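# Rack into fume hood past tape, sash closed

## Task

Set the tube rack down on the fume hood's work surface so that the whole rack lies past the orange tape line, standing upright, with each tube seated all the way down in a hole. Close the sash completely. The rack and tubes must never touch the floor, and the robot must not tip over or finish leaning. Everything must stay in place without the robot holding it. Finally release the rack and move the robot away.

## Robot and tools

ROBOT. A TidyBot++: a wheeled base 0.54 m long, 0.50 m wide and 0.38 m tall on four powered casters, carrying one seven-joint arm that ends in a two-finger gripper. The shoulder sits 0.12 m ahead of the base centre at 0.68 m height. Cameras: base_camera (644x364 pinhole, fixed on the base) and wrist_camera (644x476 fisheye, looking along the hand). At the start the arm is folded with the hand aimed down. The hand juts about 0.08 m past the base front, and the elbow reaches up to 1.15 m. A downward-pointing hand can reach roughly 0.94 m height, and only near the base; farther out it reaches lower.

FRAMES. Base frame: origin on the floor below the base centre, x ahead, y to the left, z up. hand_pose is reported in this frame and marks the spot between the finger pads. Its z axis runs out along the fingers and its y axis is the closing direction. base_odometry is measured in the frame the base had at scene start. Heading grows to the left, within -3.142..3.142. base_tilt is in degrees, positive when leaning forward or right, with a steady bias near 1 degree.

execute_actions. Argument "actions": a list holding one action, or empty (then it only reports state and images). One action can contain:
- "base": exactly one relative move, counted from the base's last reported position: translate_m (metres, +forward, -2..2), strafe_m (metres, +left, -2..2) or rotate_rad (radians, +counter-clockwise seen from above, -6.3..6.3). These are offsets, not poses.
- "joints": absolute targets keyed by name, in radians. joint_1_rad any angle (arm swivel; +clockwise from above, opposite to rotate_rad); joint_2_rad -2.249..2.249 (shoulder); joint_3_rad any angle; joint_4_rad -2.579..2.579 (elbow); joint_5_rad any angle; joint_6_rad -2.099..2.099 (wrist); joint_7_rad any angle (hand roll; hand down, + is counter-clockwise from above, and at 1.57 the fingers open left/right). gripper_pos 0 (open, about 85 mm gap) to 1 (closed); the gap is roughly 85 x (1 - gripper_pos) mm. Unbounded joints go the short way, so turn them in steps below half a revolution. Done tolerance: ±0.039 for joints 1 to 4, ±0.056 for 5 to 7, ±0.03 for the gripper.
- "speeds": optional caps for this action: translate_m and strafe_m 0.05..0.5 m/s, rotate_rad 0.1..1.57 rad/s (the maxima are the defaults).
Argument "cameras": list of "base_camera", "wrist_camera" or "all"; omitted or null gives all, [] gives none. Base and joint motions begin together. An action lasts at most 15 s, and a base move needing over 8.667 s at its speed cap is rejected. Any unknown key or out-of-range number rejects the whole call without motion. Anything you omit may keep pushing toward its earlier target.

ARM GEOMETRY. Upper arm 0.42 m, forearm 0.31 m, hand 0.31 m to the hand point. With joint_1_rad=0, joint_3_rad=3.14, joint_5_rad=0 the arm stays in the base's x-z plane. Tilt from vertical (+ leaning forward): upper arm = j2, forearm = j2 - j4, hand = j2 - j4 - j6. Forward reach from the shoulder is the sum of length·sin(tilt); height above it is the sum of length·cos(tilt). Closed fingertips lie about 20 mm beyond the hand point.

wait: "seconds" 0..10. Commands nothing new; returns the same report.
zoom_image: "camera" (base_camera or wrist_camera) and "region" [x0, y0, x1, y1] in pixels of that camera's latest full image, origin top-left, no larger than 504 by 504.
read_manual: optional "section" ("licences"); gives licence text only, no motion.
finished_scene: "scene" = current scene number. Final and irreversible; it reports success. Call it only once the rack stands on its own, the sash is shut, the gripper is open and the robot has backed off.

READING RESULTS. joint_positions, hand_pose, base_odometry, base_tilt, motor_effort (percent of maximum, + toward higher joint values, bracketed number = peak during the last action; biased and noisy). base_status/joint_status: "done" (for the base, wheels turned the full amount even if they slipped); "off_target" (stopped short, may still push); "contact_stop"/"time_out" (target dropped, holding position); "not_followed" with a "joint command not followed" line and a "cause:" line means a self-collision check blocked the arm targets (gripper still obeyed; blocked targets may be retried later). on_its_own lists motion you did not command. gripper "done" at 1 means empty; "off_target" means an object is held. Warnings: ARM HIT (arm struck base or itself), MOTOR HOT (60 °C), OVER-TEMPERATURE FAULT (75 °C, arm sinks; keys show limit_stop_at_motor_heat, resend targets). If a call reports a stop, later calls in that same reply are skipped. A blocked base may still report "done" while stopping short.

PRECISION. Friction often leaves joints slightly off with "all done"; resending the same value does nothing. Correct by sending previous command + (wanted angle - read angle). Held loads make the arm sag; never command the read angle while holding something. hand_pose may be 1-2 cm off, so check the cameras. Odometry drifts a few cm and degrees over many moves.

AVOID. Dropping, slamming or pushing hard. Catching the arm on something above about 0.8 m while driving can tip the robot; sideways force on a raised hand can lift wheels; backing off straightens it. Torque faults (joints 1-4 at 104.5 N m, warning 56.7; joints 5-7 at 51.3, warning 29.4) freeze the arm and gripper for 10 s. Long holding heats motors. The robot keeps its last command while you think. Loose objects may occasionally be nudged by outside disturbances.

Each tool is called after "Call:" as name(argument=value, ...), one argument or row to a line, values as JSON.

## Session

Call:
execute_actions(
  actions=[
    {"joints":{"joint_6_rad":0.4}},
  ],
)

Scene clock: 1.50 s.
base_odometry: x=+0.000 y=+0.000 heading=+0.000 (m, m, rad; odometry frame)
base_tilt: forward=+0.9 right=+0.2 (deg)
base_status: not commanded
joint_positions: joint_1_rad=+0.029 joint_2_rad=-0.312 joint_3_rad=+3.099 joint_4_rad=-2.551 joint_5_rad=+0.030 joint_6_rad=+0.381 joint_7_rad=+1.571 gripper_pos=+0.000
joint_status: all done
motor_effort: joint_1_rad=+1(0) joint_2_rad=-6(6) joint_3_rad=+0(0) joint_4_rad=+21(21) joint_5_rad=-1(0) joint_6_rad=+9(8) joint_7_rad=-1(1) (%)
hand_pose: x=+0.5346 y=+0.0111 z=+0.7990 quat_wxyz=(+0.006, +0.801, +0.023, +0.599) (m; base frame)
pictures: base_camera, wrist_camera
Images, in order (width x height): base_camera 644x364, wrist_camera 644x476.

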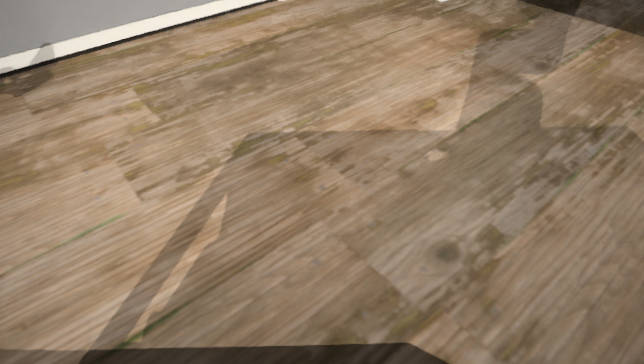

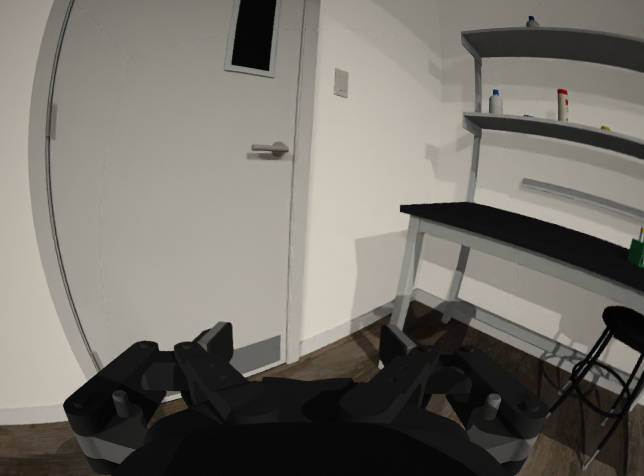

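Call:
execute_actions(
  actions=[
    {"base":{"rotate_rad":-1.1},"joints":{"joint_2_rad":-0.1,"joint_4_rad":-2.0,"joint_6_rad":0.1}},
  ],
)

Scene clock: 4.33 s.
base_odometry: x=+0.000 y=+0.000 heading=-1.099 (m, m, rad; odometry frame)
base_tilt: forward=+1.0 right=+0.2 (deg)
base_status: done
joint_positions: joint_1_rad=+0.029 joint_2_rad=-0.121 joint_3_rad=+3.101 joint_4_rad=-2.015 joint_5_rad=+0.030 joint_6_rad=+0.140 joint_7_rad=+1.571 gripper_pos=+0.000
joint_status: all done
motor_effort: joint_1_rad=+1(1) joint_2_rad=-17(16) joint_3_rad=-1(2) joint_4_rad=+24(23) joint_5_rad=+0(2) joint_6_rad=+9(10) joint_7_rad=-1(1) (%)
hand_pose: x=+0.6719 y=+0.0101 z=+0.9425 quat_wxyz=(+0.006, +0.769, +0.019, +0.639) (m; base frame)
pictures: base_camera, wrist_camera
Images, in order (width x height): base_camera 644x364, wrist_camera 644x476.

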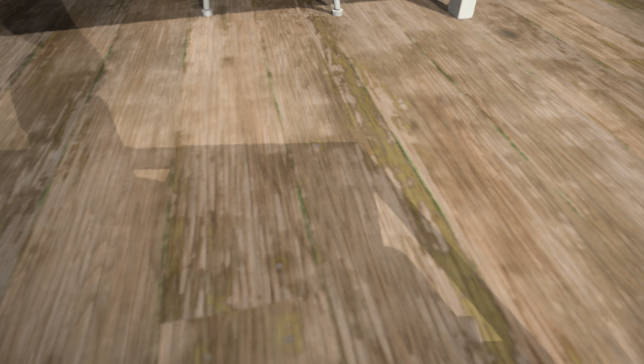

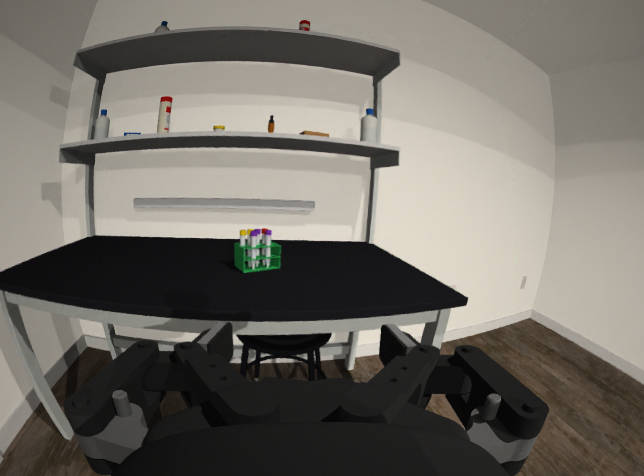

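Call:
execute_actions(
  actions=[
    {"base":{"rotate_rad":0.2}},
  ],
  cameras=[],
)

Call:
execute_actions(
  actions=[
    {"base":{"translate_m":0.35}},
  ],
)

Call:
zoom_image(
  camera="wrist_camera",
  region=[220,180,420,330],
)

Scene clock: 6.00 s.
base_odometry: x=+0.000 y=+0.000 heading=-0.901 (m, m, rad; odometry frame)
base_tilt: forward=+1.0 right=+0.3 (deg)
base_status: done
joint_positions: joint_1_rad=+0.029 joint_2_rad=-0.121 joint_3_rad=+3.096 joint_4_rad=-2.015 joint_5_rad=+0.030 joint_6_rad=+0.140 joint_7_rad=+1.571 gripper_pos=+0.000
joint_status: not commanded
motor_effort: joint_1_rad=+0(3) joint_2_rad=-17(17) joint_3_rad=-1(2) joint_4_rad=+24(24) joint_5_rad=+0(1) joint_6_rad=+10(9) joint_7_rad=-1(1) (%)
hand_pose: x=+0.6718 y=+0.0127 z=+0.9424 quat_wxyz=(+0.005, +0.769, +0.021, +0.639) (m; base frame)
pictures: none
No camera images: the call's "cameras" was empty. Leave "cameras" out to get every camera's image.

Scene clock: 8.03 s.
base_odometry: x=+0.217 y=-0.275 heading=-0.902 (m, m, rad; odometry frame)
base_tilt: forward=+1.0 right=+0.3 (deg)
base_status: done
joint_positions: joint_1_rad=+0.029 joint_2_rad=-0.108 joint_3_rad=+3.096 joint_4_rad=-2.012 joint_5_rad=+0.030 joint_6_rad=+0.137 joint_7_rad=+1.571 gripper_pos=+0.000
joint_status: not commanded
motor_effort: joint_1_rad=+0(1) joint_2_rad=-17(20) joint_3_rad=+0(1) joint_4_rad=+24(25) joint_5_rad=-1(1) joint_6_rad=+9(9) joint_7_rad=-1(1) (%)
hand_pose: x=+0.6752 y=+0.0126 z=+0.9365 quat_wxyz=(+0.005, +0.773, +0.021, +0.634) (m; base frame)
pictures: base_camera, wrist_camera
Images, in order (width x height): base_camera 644x364, wrist_camera 644x476.

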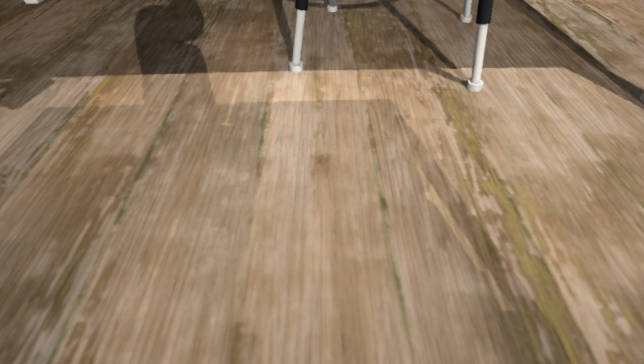

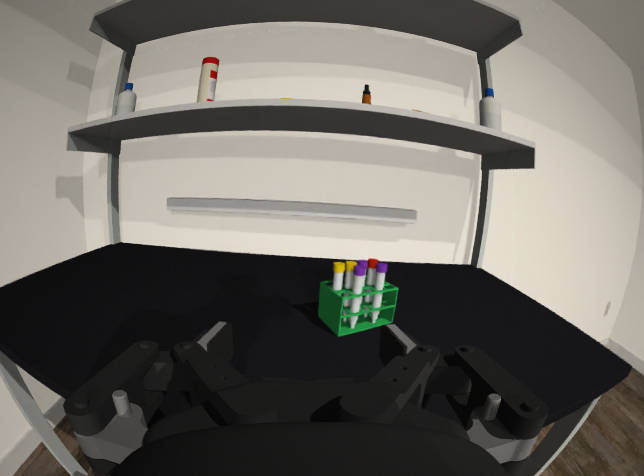

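Region (220, 180, 420, 330) of wrist_camera's 644x476 image, scaled by 2.520; it fills the top 378 rows of this view, and the rest is white.

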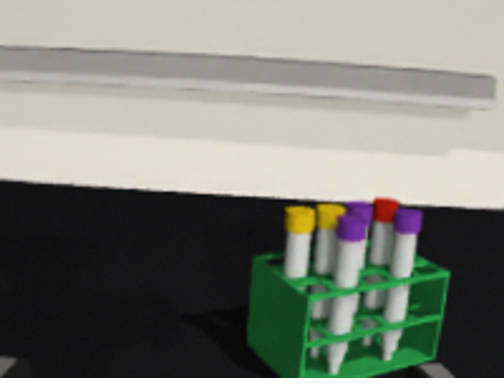

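Call:
execute_actions(
  actions=[
    {"base":{"strafe_m":0.7}},
  ],
  cameras=[],
)

Call:
execute_actions(
  actions=[
    {"base":{"rotate_rad":-1.0}},
  ],
  cameras=[],
)

Call:
execute_actions(
  actions=[
    {"base":{"strafe_m":0.36}},
  ],
)

Scene clock: 14.07 s.
base_odometry: x=+0.767 y=+0.159 heading=-0.902 (m, m, rad; odometry frame)
base_tilt: forward=+1.0 right=+0.3 (deg)
base_status: done
joint_positions: joint_1_rad=+0.029 joint_2_rad=-0.108 joint_3_rad=+3.096 joint_4_rad=-2.012 joint_5_rad=+0.030 joint_6_rad=+0.136 joint_7_rad=+1.571 gripper_pos=+0.000
joint_status: not commanded
motor_effort: joint_1_rad=+0(2) joint_2_rad=-18(17) joint_3_rad=+0(3) joint_4_rad=+24(25) joint_5_rad=-1(1) joint_6_rad=+10(10) joint_7_rad=-1(1) (%)
hand_pose: x=+0.6753 y=+0.0125 z=+0.9365 quat_wxyz=(+0.005, +0.773, +0.021, +0.634) (m; base frame)
pictures: none
No camera images: the call's "cameras" was empty. Leave "cameras" out to get every camera's image.

Scene clock: 15.97 s.
base_odometry: x=+0.767 y=+0.159 heading=-1.901 (m, m, rad; odometry frame)
base_tilt: forward=+1.0 right=+0.2 (deg)
base_status: done
joint_positions: joint_1_rad=+0.029 joint_2_rad=-0.108 joint_3_rad=+3.102 joint_4_rad=-2.012 joint_5_rad=+0.030 joint_6_rad=+0.136 joint_7_rad=+1.571 gripper_pos=+0.000
joint_status: not commanded
motor_effort: joint_1_rad=+0(2) joint_2_rad=-17(20) joint_3_rad=+0(3) joint_4_rad=+23(25) joint_5_rad=+0(0) joint_6_rad=+9(10) joint_7_rad=+0(1) (%)
hand_pose: x=+0.6754 y=+0.0094 z=+0.9365 quat_wxyz=(+0.006, +0.773, +0.018, +0.634) (m; base frame)
pictures: none
No camera images: the call's "cameras" was empty. Leave "cameras" out to get every camera's image.

Scene clock: 20.07 s.
base_odometry: x=+0.869 y=+0.124 heading=-1.919 (m, m, rad; odometry frame)
base_tilt: forward=+1.0 right=+0.2 (deg)
base_status: strafe_m time_out (by the wheels' count: +0.108 of +0.360)
joint_positions: joint_1_rad=+0.025 joint_2_rad=-0.106 joint_3_rad=+3.095 joint_4_rad=-2.010 joint_5_rad=+0.030 joint_6_rad=+0.133 joint_7_rad=+1.571 gripper_pos=+0.000
joint_status: not commanded
motor_effort: joint_1_rad=+1(9) joint_2_rad=-20(28) joint_3_rad=+1(11) joint_4_rad=+24(26) joint_5_rad=-1(2) joint_6_rad=+9(10) joint_7_rad=-1(1) (%)
hand_pose: x=+0.6760 y=+0.0158 z=+0.9352 quat_wxyz=(+0.003, +0.774, +0.023, +0.633) (m; base frame)
pictures: base_camera, wrist_camera
Images, in order (width x height): base_camera 644x364, wrist_camera 644x476.

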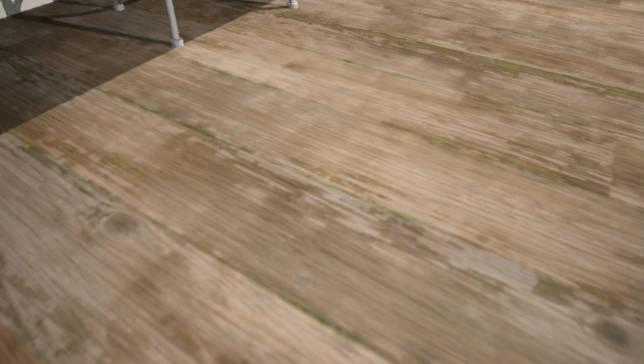

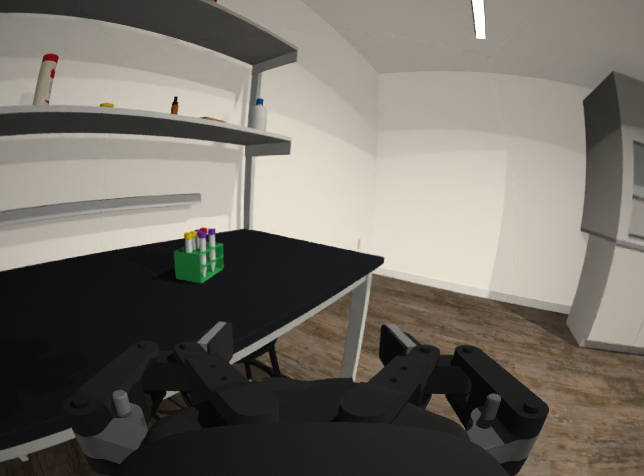

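Call:
execute_actions(
  actions=[
    {"base":{"strafe_m":-0.1}},
  ],
  cameras=[],
)

Call:
execute_actions(
  actions=[
    {"base":{"rotate_rad":1.02}},
  ],
  cameras=[],
)

Call:
execute_actions(
  actions=[
    {"base":{"strafe_m":-0.42}},
  ],
  cameras=[],
)

Call:
execute_actions(
  actions=[
    {"base":{"rotate_rad":-0.4}},
  ],
)

Scene clock: 22.83 s.
base_odometry: x=+0.775 y=+0.158 heading=-1.918 (m, m, rad; odometry frame)
base_tilt: forward=+1.0 right=+0.3 (deg)
base_status: done
joint_positions: joint_1_rad=+0.025 joint_2_rad=-0.106 joint_3_rad=+3.096 joint_4_rad=-2.010 joint_5_rad=+0.030 joint_6_rad=+0.133 joint_7_rad=+1.571 gripper_pos=+0.000
joint_status: not commanded
motor_effort: joint_1_rad=+0(2) joint_2_rad=-18(17) joint_3_rad=-1(3) joint_4_rad=+24(24) joint_5_rad=-1(1) joint_6_rad=+9(8) joint_7_rad=-1(1) (%)
hand_pose: x=+0.6760 y=+0.0153 z=+0.9352 quat_wxyz=(+0.003, +0.774, +0.023, +0.633) (m; base frame)
pictures: none
No camera images: the call's "cameras" was empty. Leave "cameras" out to get every camera's image.

Scene clock: 24.73 s.
base_odometry: x=+0.775 y=+0.158 heading=-0.899 (m, m, rad; odometry frame)
base_tilt: forward=+1.0 right=+0.3 (deg)
base_status: done
joint_positions: joint_1_rad=+0.025 joint_2_rad=-0.106 joint_3_rad=+3.094 joint_4_rad=-2.010 joint_5_rad=+0.030 joint_6_rad=+0.133 joint_7_rad=+1.571 gripper_pos=+0.000
joint_status: not commanded
motor_effort: joint_1_rad=+0(3) joint_2_rad=-16(19) joint_3_rad=-1(3) joint_4_rad=+24(24) joint_5_rad=+0(1) joint_6_rad=+9(9) joint_7_rad=-1(1) (%)
hand_pose: x=+0.6759 y=+0.0165 z=+0.9352 quat_wxyz=(+0.003, +0.774, +0.023, +0.633) (m; base frame)
pictures: none
No camera images: the call's "cameras" was empty. Leave "cameras" out to get every camera's image.

Scene clock: 26.93 s.
base_odometry: x=+0.446 y=-0.104 heading=-0.898 (m, m, rad; odometry frame)
base_tilt: forward=+1.0 right=+0.3 (deg)
base_status: done
joint_positions: joint_1_rad=+0.025 joint_2_rad=-0.106 joint_3_rad=+3.096 joint_4_rad=-2.010 joint_5_rad=+0.030 joint_6_rad=+0.133 joint_7_rad=+1.571 gripper_pos=+0.000
joint_status: not commanded
motor_effort: joint_1_rad=+0(2) joint_2_rad=-17(19) joint_3_rad=+0(3) joint_4_rad=+24(25) joint_5_rad=+0(1) joint_6_rad=+9(9) joint_7_rad=-1(1) (%)
hand_pose: x=+0.6760 y=+0.0150 z=+0.9352 quat_wxyz=(+0.004, +0.774, +0.022, +0.633) (m; base frame)
pictures: none
No camera images: the call's "cameras" was empty. Leave "cameras" out to get every camera's image.

Scene clock: 28.27 s.
base_odometry: x=+0.446 y=-0.104 heading=-1.297 (m, m, rad; odometry frame)
base_tilt: forward=+1.0 right=+0.3 (deg)
base_status: done
joint_positions: joint_1_rad=+0.026 joint_2_rad=-0.106 joint_3_rad=+3.102 joint_4_rad=-2.010 joint_5_rad=+0.030 joint_6_rad=+0.133 joint_7_rad=+1.571 gripper_pos=+0.000
joint_status: not commanded
motor_effort: joint_1_rad=-1(3) joint_2_rad=-17(18) joint_3_rad=-1(2) joint_4_rad=+24(25) joint_5_rad=-1(1) joint_6_rad=+10(9) joint_7_rad=-1(1) (%)
hand_pose: x=+0.6762 y=+0.0109 z=+0.9352 quat_wxyz=(+0.006, +0.774, +0.019, +0.633) (m; base frame)
pictures: base_camera, wrist_camera
Images, in order (width x height): base_camera 644x364, wrist_camera 644x476.

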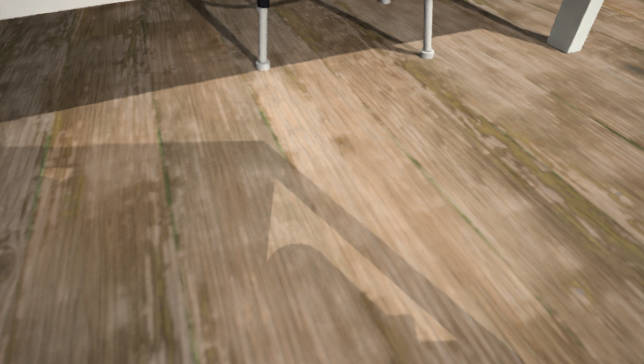

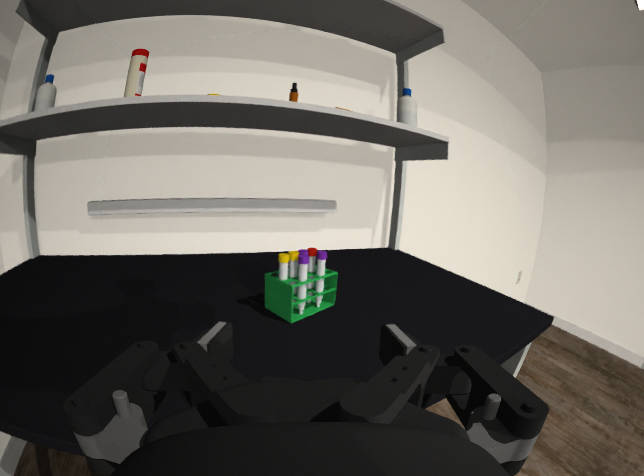

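Call:
execute_actions(
  actions=[
    {"base":{"strafe_m":-0.035},"joints":{"joint_2_rad":0.25,"joint_4_rad":-2.43,"joint_6_rad":1.0,"gripper_pos":1}},
  ],
  cameras=[],
)

Call:
execute_actions(
  actions=[
    {"base":{"translate_m":0.27},"speeds":{"translate_m":0.1}},
  ],
)

Scene clock: 31.53 s.
base_odometry: x=+0.412 y=-0.114 heading=-1.298 (m, m, rad; odometry frame)
base_tilt: forward=+1.0 right=+0.2 (deg)
base_status: done
joint_positions: joint_1_rad=+0.027 joint_2_rad=+0.232 joint_3_rad=+3.103 joint_4_rad=-2.414 joint_5_rad=+0.030 joint_6_rad=+0.964 joint_7_rad=+1.571 gripper_pos=+0.999
joint_status: all done
motor_effort: joint_1_rad=+0(2) joint_2_rad=-22(24) joint_3_rad=-1(2) joint_4_rad=+16(24) joint_5_rad=-1(1) joint_6_rad=+10(9) joint_7_rad=-1(1) (%)
hand_pose: x=+0.6738 y=+0.0144 z=+0.7801 quat_wxyz=(-0.010, +0.745, +0.016, +0.666) (m; base frame)
pictures: none
No camera images: the call's "cameras" was empty. Leave "cameras" out to get every camera's image.

Scene clock: 34.77 s.
base_odometry: x=+0.485 y=-0.374 heading=-1.298 (m, m, rad; odometry frame)
base_tilt: forward=+1.0 right=+0.3 (deg)
base_status: done
joint_positions: joint_1_rad=+0.031 joint_2_rad=+0.223 joint_3_rad=+3.101 joint_4_rad=-2.414 joint_5_rad=+0.030 joint_6_rad=+0.989 joint_7_rad=+1.571 gripper_pos=+0.999
joint_status: not commanded
motor_effort: joint_1_rad=+1(5) joint_2_rad=-19(23) joint_3_rad=-1(4) joint_4_rad=+13(29) joint_5_rad=+0(2) joint_6_rad=+7(9) joint_7_rad=-1(1) (%)
hand_pose: x=+0.6738 y=+0.0128 z=+0.7932 quat_wxyz=(-0.010, +0.734, +0.015, +0.679) (m; base frame)
pictures: base_camera, wrist_camera
Images, in order (width x height): base_camera 644x364, wrist_camera 644x476.

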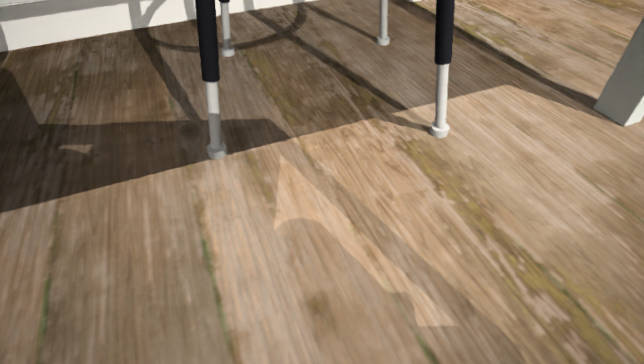

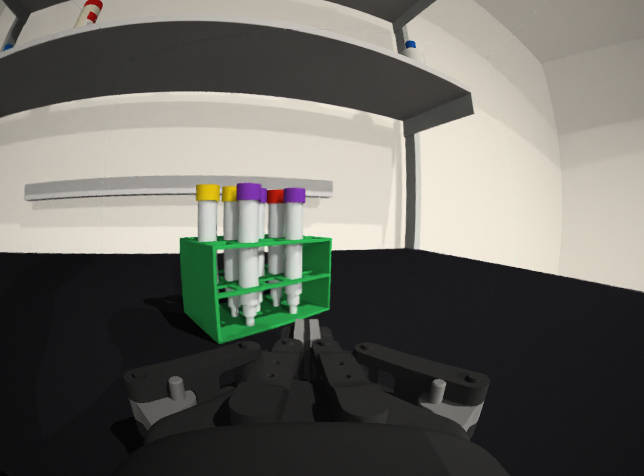

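Call:
execute_actions(
  actions=[
    {"base":{"translate_m":0.12},"speeds":{"translate_m":0.05}},
  ],
)

Scene clock: 38.20 s.
base_odometry: x=+0.517 y=-0.490 heading=-1.298 (m, m, rad; odometry frame)
base_tilt: forward=+1.0 right=+0.2 (deg)
base_status: done
joint_positions: joint_1_rad=+0.031 joint_2_rad=+0.223 joint_3_rad=+3.101 joint_4_rad=-2.414 joint_5_rad=+0.030 joint_6_rad=+0.990 joint_7_rad=+1.571 gripper_pos=+0.999
joint_status: not commanded
motor_effort: joint_1_rad=+1(1) joint_2_rad=-18(20) joint_3_rad=-1(2) joint_4_rad=+13(17) joint_5_rad=-1(1) joint_6_rad=+7(8) joint_7_rad=-1(1) (%)
hand_pose: x=+0.6737 y=+0.0128 z=+0.7932 quat_wxyz=(-0.010, +0.733, +0.015, +0.679) (m; base frame)
pictures: base_camera, wrist_camera
Images, in order (width x height): base_camera 644x364, wrist_camera 644x476.

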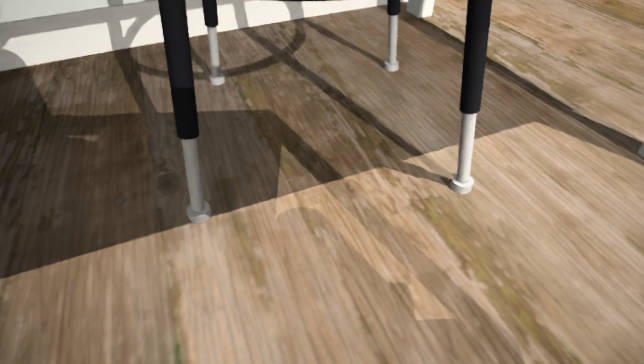

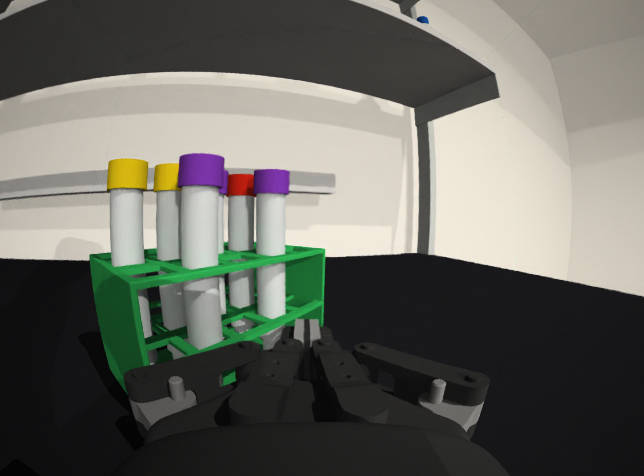

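Call:
execute_actions(
  actions=[
    {"base":{"translate_m":0.08},"speeds":{"translate_m":0.05}},
  ],
)

Scene clock: 40.90 s.
base_odometry: x=+0.539 y=-0.567 heading=-1.298 (m, m, rad; odometry frame)
base_tilt: forward=+1.0 right=+0.3 (deg)
base_status: done
joint_positions: joint_1_rad=+0.031 joint_2_rad=+0.223 joint_3_rad=+3.101 joint_4_rad=-2.415 joint_5_rad=+0.030 joint_6_rad=+0.991 joint_7_rad=+1.571 gripper_pos=+0.999
joint_status: not commanded
motor_effort: joint_1_rad=+0(1) joint_2_rad=-18(19) joint_3_rad=-1(2) joint_4_rad=+12(16) joint_5_rad=-1(0) joint_6_rad=+8(9) joint_7_rad=-1(1) (%)
hand_pose: x=+0.6736 y=+0.0128 z=+0.7933 quat_wxyz=(-0.010, +0.733, +0.015, +0.680) (m; base frame)
pictures: base_camera, wrist_camera
Images, in order (width x height): base_camera 644x364, wrist_camera 644x476.

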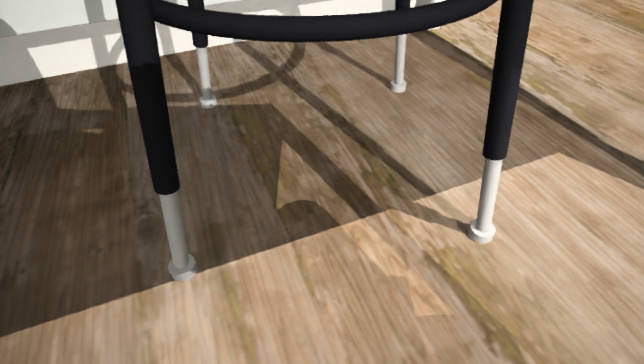

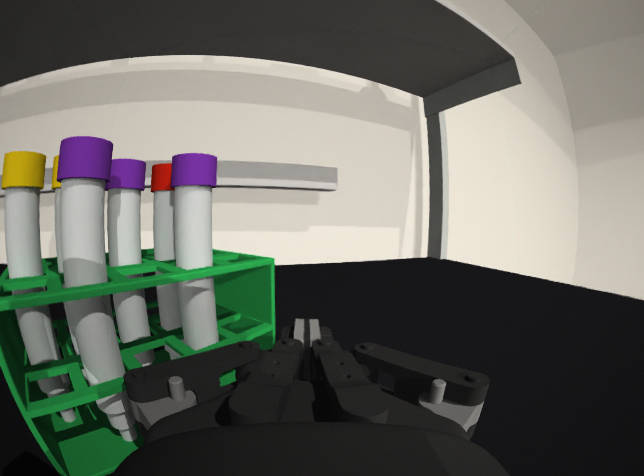

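Call:
execute_actions(
  actions=[
    {"joints":{"joint_1_rad":-0.1}},
  ],
  cameras=[],
)

Call:
execute_actions(
  actions=[
    {"joints":{"joint_1_rad":0.06}},
  ],
  cameras=[],
)

Call:
execute_actions(
  actions=[
    {"base":{"translate_m":-0.3},"speeds":{"translate_m":0.2},"joints":{"joint_1_rad":0.0,"gripper_pos":0}},
  ],
)

Scene clock: 42.90 s.
base_odometry: x=+0.539 y=-0.567 heading=-1.298 (m, m, rad; odometry frame)
base_tilt: forward=+1.0 right=+0.2 (deg)
base_status: not commanded
joint_positions: joint_1_rad=-0.076 joint_2_rad=+0.223 joint_3_rad=+3.101 joint_4_rad=-2.415 joint_5_rad=+0.030 joint_6_rad=+0.991 joint_7_rad=+1.571 gripper_pos=+0.999
joint_status: all done
motor_effort: joint_1_rad=+0(2) joint_2_rad=-18(18) joint_3_rad=-1(3) joint_4_rad=+12(13) joint_5_rad=+0(0) joint_6_rad=+7(7) joint_7_rad=-1(1) (%)
hand_pose: x=+0.6691 y=+0.0719 z=+0.7933 quat_wxyz=(-0.046, +0.732, +0.054, +0.678) (m; base frame)
pictures: none
No camera images: the call's "cameras" was empty. Leave "cameras" out to get every camera's image.

Scene clock: 44.00 s.
base_odometry: x=+0.539 y=-0.567 heading=-1.298 (m, m, rad; odometry frame)
base_tilt: forward=+1.0 right=+0.2 (deg)
base_status: not commanded
joint_positions: joint_1_rad=+0.037 joint_2_rad=+0.223 joint_3_rad=+3.100 joint_4_rad=-2.415 joint_5_rad=+0.030 joint_6_rad=+0.991 joint_7_rad=+1.571 gripper_pos=+0.999
joint_status: all done
motor_effort: joint_1_rad=+1(3) joint_2_rad=-18(18) joint_3_rad=-1(1) joint_4_rad=+12(13) joint_5_rad=-1(2) joint_6_rad=+7(7) joint_7_rad=-1(1) (%)
hand_pose: x=+0.6736 y=+0.0100 z=+0.7933 quat_wxyz=(-0.008, +0.733, +0.013, +0.680) (m; base frame)
pictures: none
No camera images: the call's "cameras" was empty. Leave "cameras" out to get every camera's image.

Scene clock: 46.27 s.
base_odometry: x=+0.458 y=-0.278 heading=-1.298 (m, m, rad; odometry frame)
base_tilt: forward=+1.0 right=+0.2 (deg)
base_status: done
joint_positions: joint_1_rad=+0.017 joint_2_rad=+0.230 joint_3_rad=+3.101 joint_4_rad=-2.420 joint_5_rad=+0.030 joint_6_rad=+0.991 joint_7_rad=+1.571 gripper_pos=+0.000
joint_status: all done
motor_effort: joint_1_rad=+0(1) joint_2_rad=-22(23) joint_3_rad=-1(2) joint_4_rad=+15(17) joint_5_rad=+0(0) joint_6_rad=+9(10) joint_7_rad=-1(1) (%)
hand_pose: x=+0.6725 y=+0.0209 z=+0.7875 quat_wxyz=(-0.015, +0.737, +0.020, +0.675) (m; base frame)
pictures: base_camera, wrist_camera
Images, in order (width x height): base_camera 644x364, wrist_camera 644x476.

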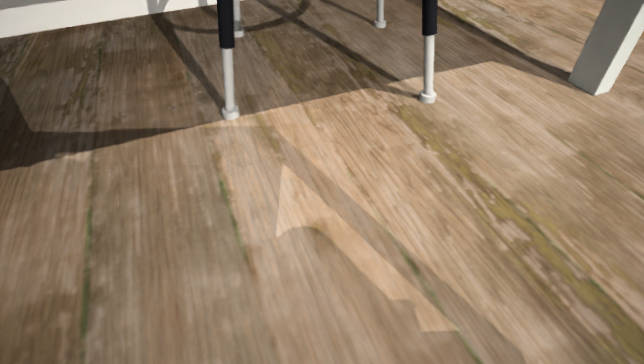

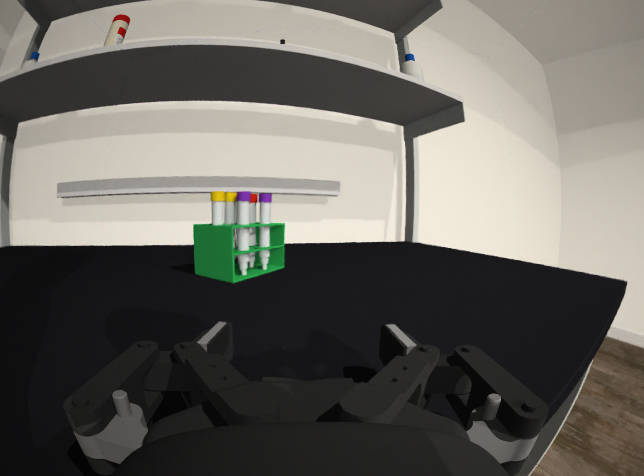

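Call:
execute_actions(
  actions=[
    {"base":{"translate_m":0.31},"speeds":{"translate_m":0.15},"joints":{"joint_1_rad":0.05,"gripper_pos":1}},
  ],
  cameras=["wrist_camera"],
)

Call:
execute_actions(
  actions=[
    {"joints":{"joint_1_rad":-0.27}},
  ],
  cameras=["wrist_camera"],
)

Scene clock: 50.70 s.
base_odometry: x=+0.541 y=-0.577 heading=-1.298 (m, m, rad; odometry frame)
base_tilt: forward=+1.0 right=+0.2 (deg)
base_status: done
joint_positions: joint_1_rad=+0.038 joint_2_rad=+0.221 joint_3_rad=+3.101 joint_4_rad=-2.419 joint_5_rad=+0.030 joint_6_rad=+0.994 joint_7_rad=+1.571 gripper_pos=+0.999
joint_status: all done
motor_effort: joint_1_rad=+0(1) joint_2_rad=-17(21) joint_3_rad=-1(2) joint_4_rad=+13(19) joint_5_rad=-1(2) joint_6_rad=+7(9) joint_7_rad=-1(1) (%)
hand_pose: x=+0.6724 y=+0.0094 z=+0.7934 quat_wxyz=(-0.008, +0.733, +0.013, +0.680) (m; base frame)
pictures: wrist_camera
Images, in order (width x height): wrist_camera 644x476.

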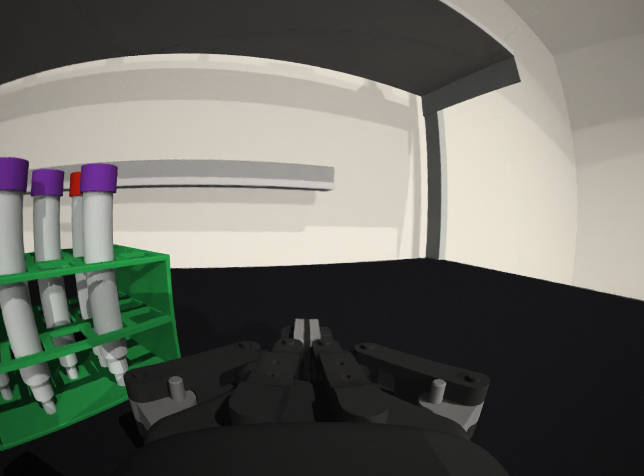

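Scene clock: 52.10 s.
base_odometry: x=+0.541 y=-0.577 heading=-1.298 (m, m, rad; odometry frame)
base_tilt: forward=+1.0 right=+0.2 (deg)
base_status: not commanded
joint_positions: joint_1_rad=-0.243 joint_2_rad=+0.221 joint_3_rad=+3.101 joint_4_rad=-2.419 joint_5_rad=+0.030 joint_6_rad=+0.994 joint_7_rad=+1.571 gripper_pos=+0.999
joint_status: all done
motor_effort: joint_1_rad=-1(2) joint_2_rad=-19(19) joint_3_rad=-1(3) joint_4_rad=+13(13) joint_5_rad=-1(1) joint_6_rad=+7(7) joint_7_rad=-1(1) (%)
hand_pose: x=+0.6480 y=+0.1626 z=+0.7934 quat_wxyz=(-0.103, +0.724, +0.115, +0.672) (m; base frame)
pictures: wrist_camera
Images, in order (width x height): wrist_camera 644x476.

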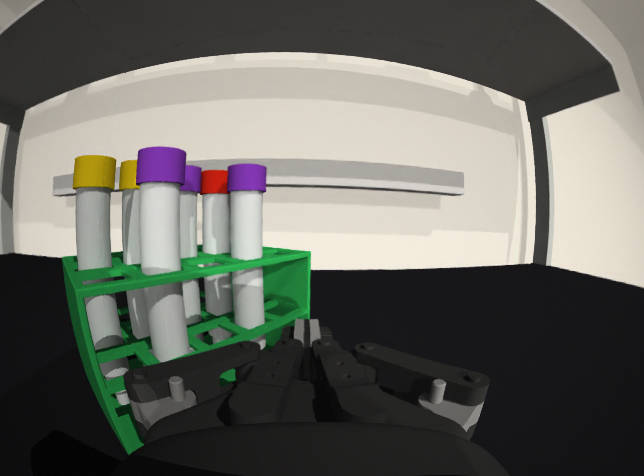

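Call:
execute_actions(
  actions=[
    {"joints":{"joint_1_rad":-0.48}},
  ],
  cameras=["wrist_camera"],
)

Call:
execute_actions(
  actions=[
    {"joints":{"joint_1_rad":-0.3}},
  ],
  cameras=[],
)

Call:
execute_actions(
  actions=[
    {"base":{"translate_m":-0.3},"speeds":{"translate_m":0.2},"joints":{"gripper_pos":0}},
  ],
  cameras=[],
)

Call:
execute_actions(
  actions=[
    {"joints":{"joint_1_rad":-0.4}},
  ],
)

Scene clock: 54.63 s.
base_odometry: x=+0.541 y=-0.577 heading=-1.298 (m, m, rad; odometry frame)
base_tilt: forward=+1.0 right=+0.2 (deg)
base_status: not commanded
joint_positions: joint_1_rad=-0.455 joint_2_rad=+0.221 joint_3_rad=+3.101 joint_4_rad=-2.419 joint_5_rad=+0.030 joint_6_rad=+0.994 joint_7_rad=+1.571 gripper_pos=+0.999
joint_status: all done
motor_effort: joint_1_rad=+1(2) joint_2_rad=-19(19) joint_3_rad=-1(3) joint_4_rad=+13(13) joint_5_rad=-1(0) joint_6_rad=+8(7) joint_7_rad=-1(1) (%)
hand_pose: x=+0.6020 y=+0.2702 z=+0.7934 quat_wxyz=(-0.173, +0.708, +0.191, +0.658) (m; base frame)
pictures: wrist_camera
Images, in order (width x height): wrist_camera 644x476.

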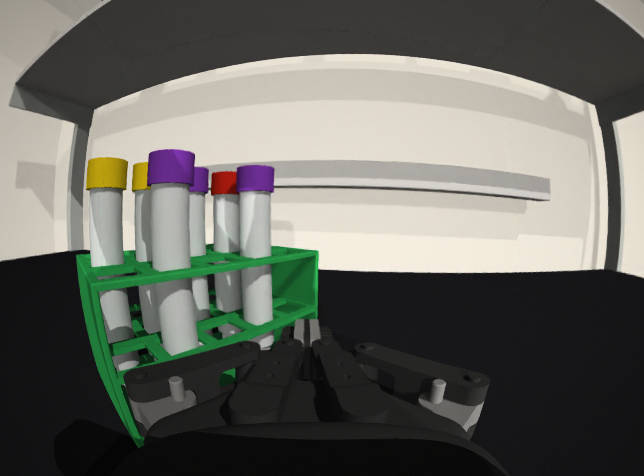

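Scene clock: 55.77 s.
base_odometry: x=+0.541 y=-0.577 heading=-1.298 (m, m, rad; odometry frame)
base_tilt: forward=+1.0 right=+0.2 (deg)
base_status: not commanded
joint_positions: joint_1_rad=-0.323 joint_2_rad=+0.221 joint_3_rad=+3.100 joint_4_rad=-2.419 joint_5_rad=+0.030 joint_6_rad=+0.994 joint_7_rad=+1.571 gripper_pos=+0.999
joint_status: all done
motor_effort: joint_1_rad=+0(1) joint_2_rad=-19(19) joint_3_rad=-1(1) joint_4_rad=+13(13) joint_5_rad=+0(1) joint_6_rad=+7(7) joint_7_rad=-1(1) (%)
hand_pose: x=+0.6335 y=+0.2041 z=+0.7934 quat_wxyz=(-0.129, +0.719, +0.144, +0.668) (m; base frame)
pictures: none
No camera images: the call's "cameras" was empty. Leave "cameras" out to get every camera's image.

Scene clock: 57.97 s.
base_odometry: x=+0.460 y=-0.288 heading=-1.298 (m, m, rad; odometry frame)
base_tilt: forward=+1.0 right=+0.2 (deg)
base_status: done
joint_positions: joint_1_rad=-0.321 joint_2_rad=+0.222 joint_3_rad=+3.100 joint_4_rad=-2.418 joint_5_rad=+0.030 joint_6_rad=+0.994 joint_7_rad=+1.571 gripper_pos=+0.000
joint_status: all done
motor_effort: joint_1_rad=+0(2) joint_2_rad=-17(22) joint_3_rad=-1(3) joint_4_rad=+12(16) joint_5_rad=-1(1) joint_6_rad=+6(9) joint_7_rad=-1(1) (%)
hand_pose: x=+0.6340 y=+0.2032 z=+0.7931 quat_wxyz=(-0.129, +0.719, +0.143, +0.668) (m; base frame)
pictures: none
No camera images: the call's "cameras" was empty. Leave "cameras" out to get every camera's image.

Scene clock: 58.90 s.
base_odometry: x=+0.460 y=-0.288 heading=-1.298 (m, m, rad; odometry frame)
base_tilt: forward=+1.0 right=+0.2 (deg)
base_status: not commanded
joint_positions: joint_1_rad=-0.376 joint_2_rad=+0.222 joint_3_rad=+3.100 joint_4_rad=-2.418 joint_5_rad=+0.030 joint_6_rad=+0.994 joint_7_rad=+1.571 gripper_pos=+0.000
joint_status: all done
motor_effort: joint_1_rad=+0(2) joint_2_rad=-17(17) joint_3_rad=-1(3) joint_4_rad=+12(12) joint_5_rad=-1(1) joint_6_rad=+6(6) joint_7_rad=-1(1) (%)
hand_pose: x=+0.6220 y=+0.2313 z=+0.7931 quat_wxyz=(-0.147, +0.715, +0.163, +0.664) (m; base frame)
pictures: base_camera, wrist_camera
Images, in order (width x height): base_camera 644x364, wrist_camera 644x476.

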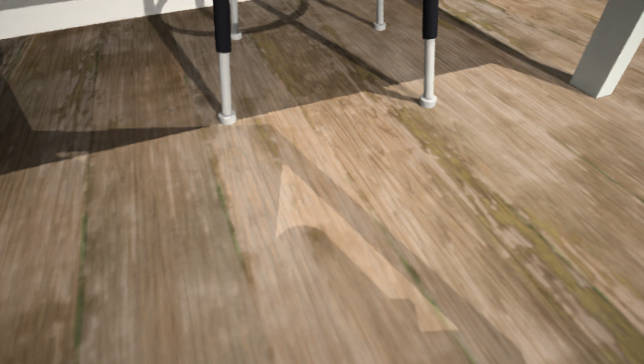

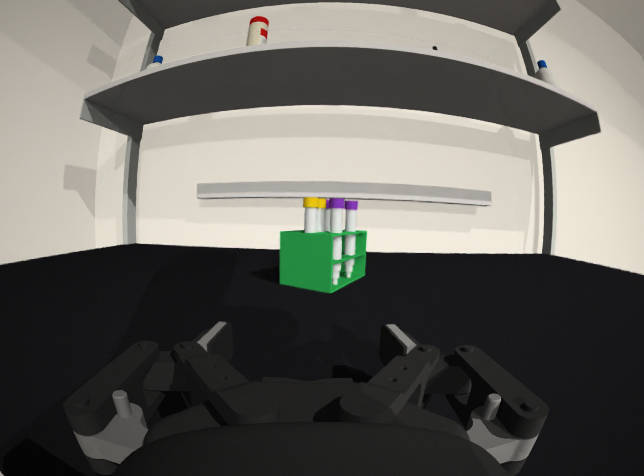

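Call:
execute_actions(
  actions=[
    {"base":{"strafe_m":0.27},"joints":{"joint_1_rad":0.0}},
  ],
)

Scene clock: 61.37 s.
base_odometry: x=+0.720 y=-0.215 heading=-1.297 (m, m, rad; odometry frame)
base_tilt: forward=+1.0 right=+0.2 (deg)
base_status: done
joint_positions: joint_1_rad=-0.023 joint_2_rad=+0.222 joint_3_rad=+3.100 joint_4_rad=-2.418 joint_5_rad=+0.030 joint_6_rad=+0.994 joint_7_rad=+1.571 gripper_pos=+0.000
joint_status: all done
motor_effort: joint_1_rad=+0(3) joint_2_rad=-17(18) joint_3_rad=-1(3) joint_4_rad=+12(14) joint_5_rad=+0(1) joint_6_rad=+6(8) joint_7_rad=-1(1) (%)
hand_pose: x=+0.6711 y=+0.0429 z=+0.7932 quat_wxyz=(-0.028, +0.733, +0.035, +0.679) (m; base frame)
pictures: base_camera, wrist_camera
Images, in order (width x height): base_camera 644x364, wrist_camera 644x476.

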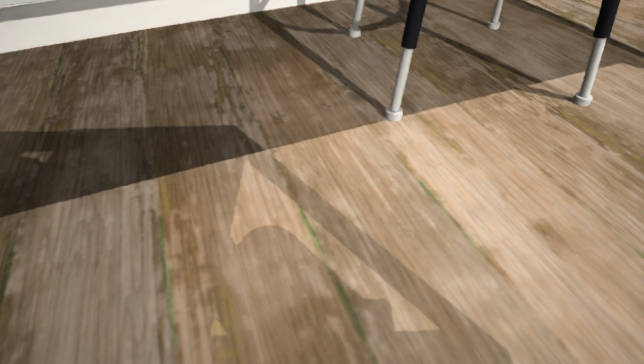

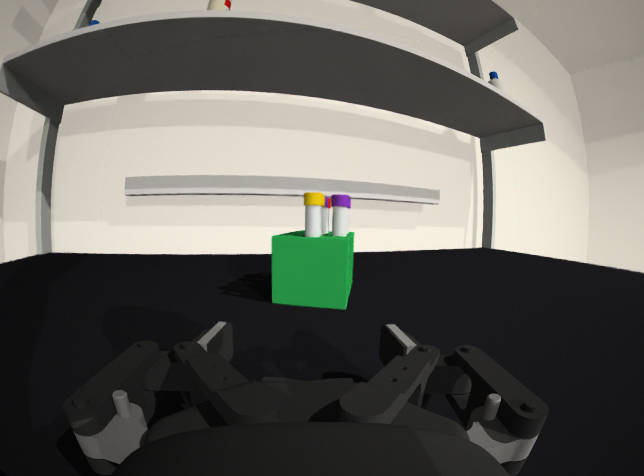

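Call:
execute_actions(
  actions=[
    {"base":{"translate_m":0.14},"speeds":{"translate_m":0.07}},
  ],
  cameras=["wrist_camera"],
)

Scene clock: 64.50 s.
base_odometry: x=+0.758 y=-0.350 heading=-1.297 (m, m, rad; odometry frame)
base_tilt: forward=+1.0 right=+0.3 (deg)
base_status: done
joint_positions: joint_1_rad=-0.023 joint_2_rad=+0.223 joint_3_rad=+3.100 joint_4_rad=-2.417 joint_5_rad=+0.030 joint_6_rad=+0.994 joint_7_rad=+1.571 gripper_pos=+0.000
joint_status: not commanded
motor_effort: joint_1_rad=+0(1) joint_2_rad=-16(20) joint_3_rad=-1(1) joint_4_rad=+12(16) joint_5_rad=-1(1) joint_6_rad=+6(8) joint_7_rad=-1(1) (%)
hand_pose: x=+0.6713 y=+0.0429 z=+0.7933 quat_wxyz=(-0.028, +0.732, +0.035, +0.679) (m; base frame)
pictures: wrist_camera
Images, in order (width x height): wrist_camera 644x476.

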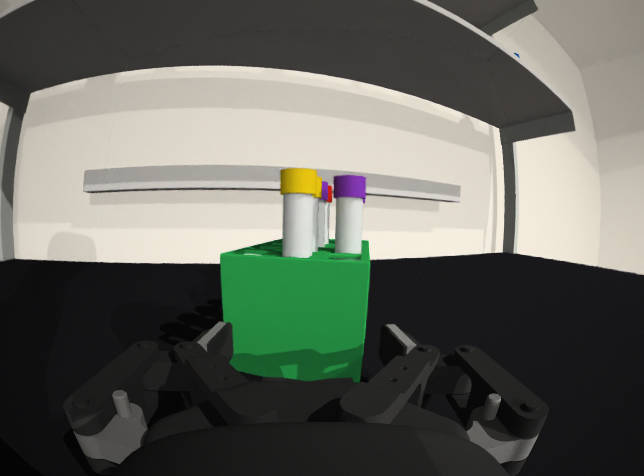

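Call:
execute_actions(
  actions=[
    {"base":{"strafe_m":0.01}},
  ],
  cameras=[],
)

Call:
execute_actions(
  actions=[
    {"base":{"translate_m":0.075},"speeds":{"translate_m":0.05}},
  ],
  cameras=["wrist_camera"],
)

Call:
execute_actions(
  actions=[
    {"joints":{"gripper_pos":1}},
  ],
  cameras=["wrist_camera"],
)

Scene clock: 65.87 s.
base_odometry: x=+0.768 y=-0.348 heading=-1.297 (m, m, rad; odometry frame)
base_tilt: forward=+1.0 right=+0.3 (deg)
base_status: done
joint_positions: joint_1_rad=-0.017 joint_2_rad=+0.223 joint_3_rad=+3.101 joint_4_rad=-2.417 joint_5_rad=+0.030 joint_6_rad=+0.994 joint_7_rad=+1.571 gripper_pos=+0.000
joint_status: not commanded
motor_effort: joint_1_rad=+1(2) joint_2_rad=-18(19) joint_3_rad=+0(3) joint_4_rad=+12(13) joint_5_rad=-1(1) joint_6_rad=+7(8) joint_7_rad=+0(1) (%)
hand_pose: x=+0.6715 y=+0.0401 z=+0.7933 quat_wxyz=(-0.026, +0.732, +0.033, +0.680) (m; base frame)
pictures: none
No camera images: the call's "cameras" was empty. Leave "cameras" out to get every camera's image.

Scene clock: 67.80 s.
base_odometry: x=+0.788 y=-0.420 heading=-1.297 (m, m, rad; odometry frame)
base_tilt: forward=+1.0 right=+0.2 (deg)
base_status: done
joint_positions: joint_1_rad=-0.017 joint_2_rad=+0.223 joint_3_rad=+3.101 joint_4_rad=-2.417 joint_5_rad=+0.030 joint_6_rad=+0.994 joint_7_rad=+1.571 gripper_pos=+0.000
joint_status: not commanded
motor_effort: joint_1_rad=+0(2) joint_2_rad=-17(20) joint_3_rad=-1(3) joint_4_rad=+12(15) joint_5_rad=-1(0) joint_6_rad=+7(8) joint_7_rad=+0(1) (%)
hand_pose: x=+0.6716 y=+0.0401 z=+0.7934 quat_wxyz=(-0.026, +0.732, +0.033, +0.680) (m; base frame)
pictures: wrist_camera
Images, in order (width x height): wrist_camera 644x476.

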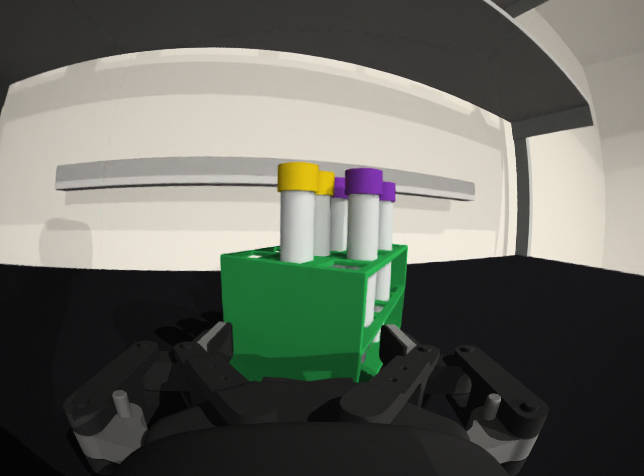

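Scene clock: 68.90 s.
base_odometry: x=+0.788 y=-0.420 heading=-1.297 (m, m, rad; odometry frame)
base_tilt: forward=+1.0 right=+0.2 (deg)
base_status: not commanded
joint_positions: joint_1_rad=-0.017 joint_2_rad=+0.223 joint_3_rad=+3.101 joint_4_rad=-2.417 joint_5_rad=+0.030 joint_6_rad=+0.994 joint_7_rad=+1.571 gripper_pos=+0.999
joint_status: all done
motor_effort: joint_1_rad=+0(1) joint_2_rad=-17(18) joint_3_rad=-1(1) joint_4_rad=+12(12) joint_5_rad=-1(0) joint_6_rad=+6(6) joint_7_rad=-1(1) (%)
hand_pose: x=+0.6716 y=+0.0401 z=+0.7934 quat_wxyz=(-0.026, +0.732, +0.033, +0.680) (m; base frame)
pictures: wrist_camera
Images, in order (width x height): wrist_camera 644x476.

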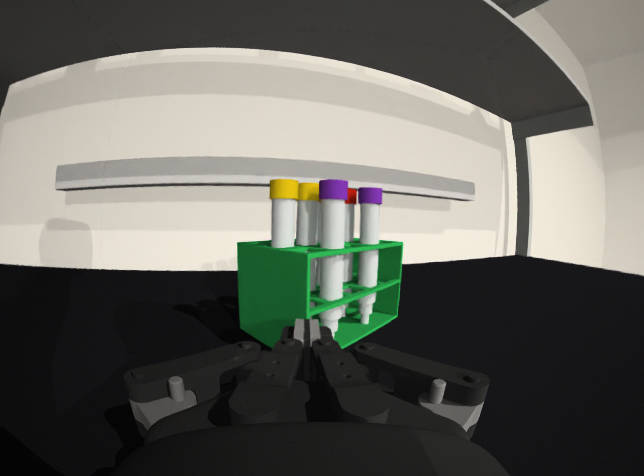

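Call:
execute_actions(
  actions=[
    {"joints":{"joint_1_rad":0.22}},
  ],
  cameras=[],
)

Call:
execute_actions(
  actions=[
    {"base":{"translate_m":0.12},"speeds":{"translate_m":0.07}},
  ],
)

Call:
execute_actions(
  actions=[
    {"joints":{"joint_1_rad":-0.3}},
  ],
  cameras=["wrist_camera"],
)

Scene clock: 71.20 s.
base_odometry: x=+0.788 y=-0.420 heading=-1.297 (m, m, rad; odometry frame)
base_tilt: forward=+1.0 right=+0.3 (deg)
base_status: not commanded
joint_positions: joint_1_rad=+0.194 joint_2_rad=+0.223 joint_3_rad=+3.100 joint_4_rad=-2.417 joint_5_rad=+0.030 joint_6_rad=+0.994 joint_7_rad=+1.571 gripper_pos=+0.999
joint_status: all done
motor_effort: joint_1_rad=+1(3) joint_2_rad=-18(17) joint_3_rad=-1(1) joint_4_rad=+12(12) joint_5_rad=+0(1) joint_6_rad=+7(7) joint_7_rad=-1(0) (%)
hand_pose: x=+0.6678 y=-0.0765 z=+0.7934 quat_wxyz=(+0.045, +0.732, -0.044, +0.679) (m; base frame)
pictures: none
No camera images: the call's "cameras" was empty. Leave "cameras" out to get every camera's image.

Scene clock: 75.47 s.
base_odometry: x=+0.820 y=-0.533 heading=-1.304 (m, m, rad; odometry frame)
base_tilt: forward=+0.9 right=+0.3 (deg)
base_status: translate_m time_out (by the wheels' count: +0.118 of +0.120)
joint_positions: joint_1_rad=+0.253 joint_2_rad=+0.189 joint_3_rad=+3.100 joint_4_rad=-2.422 joint_5_rad=+0.030 joint_6_rad=+0.994 joint_7_rad=+1.571 gripper_pos=+0.999
joint_status: not commanded
motor_effort: joint_1_rad=-6(10) joint_2_rad=-10(20) joint_3_rad=-1(3) joint_4_rad=+16(17) joint_5_rad=-1(3) joint_6_rad=+9(10) joint_7_rad=-1(1) (%)
hand_pose: x=+0.6569 y=-0.1075 z=+0.8096 quat_wxyz=(+0.067, +0.720, -0.065, +0.687) (m; base frame)
pictures: base_camera, wrist_camera
Images, in order (width x height): base_camera 644x364, wrist_camera 644x476.

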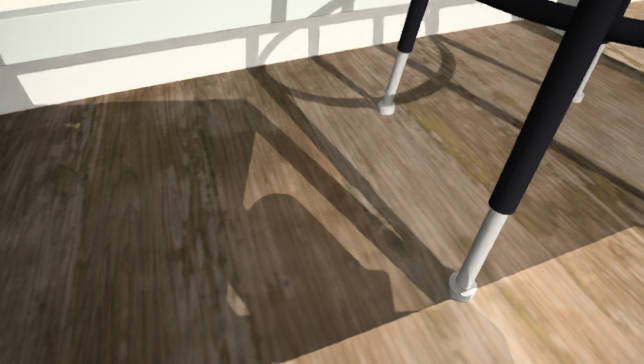

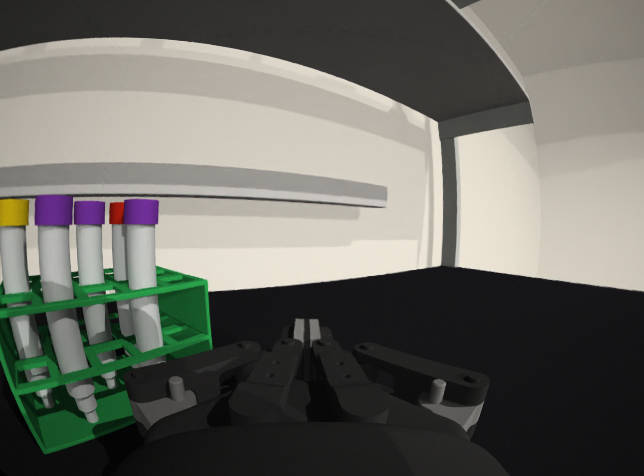

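not run: a stop came earlier in this reply.


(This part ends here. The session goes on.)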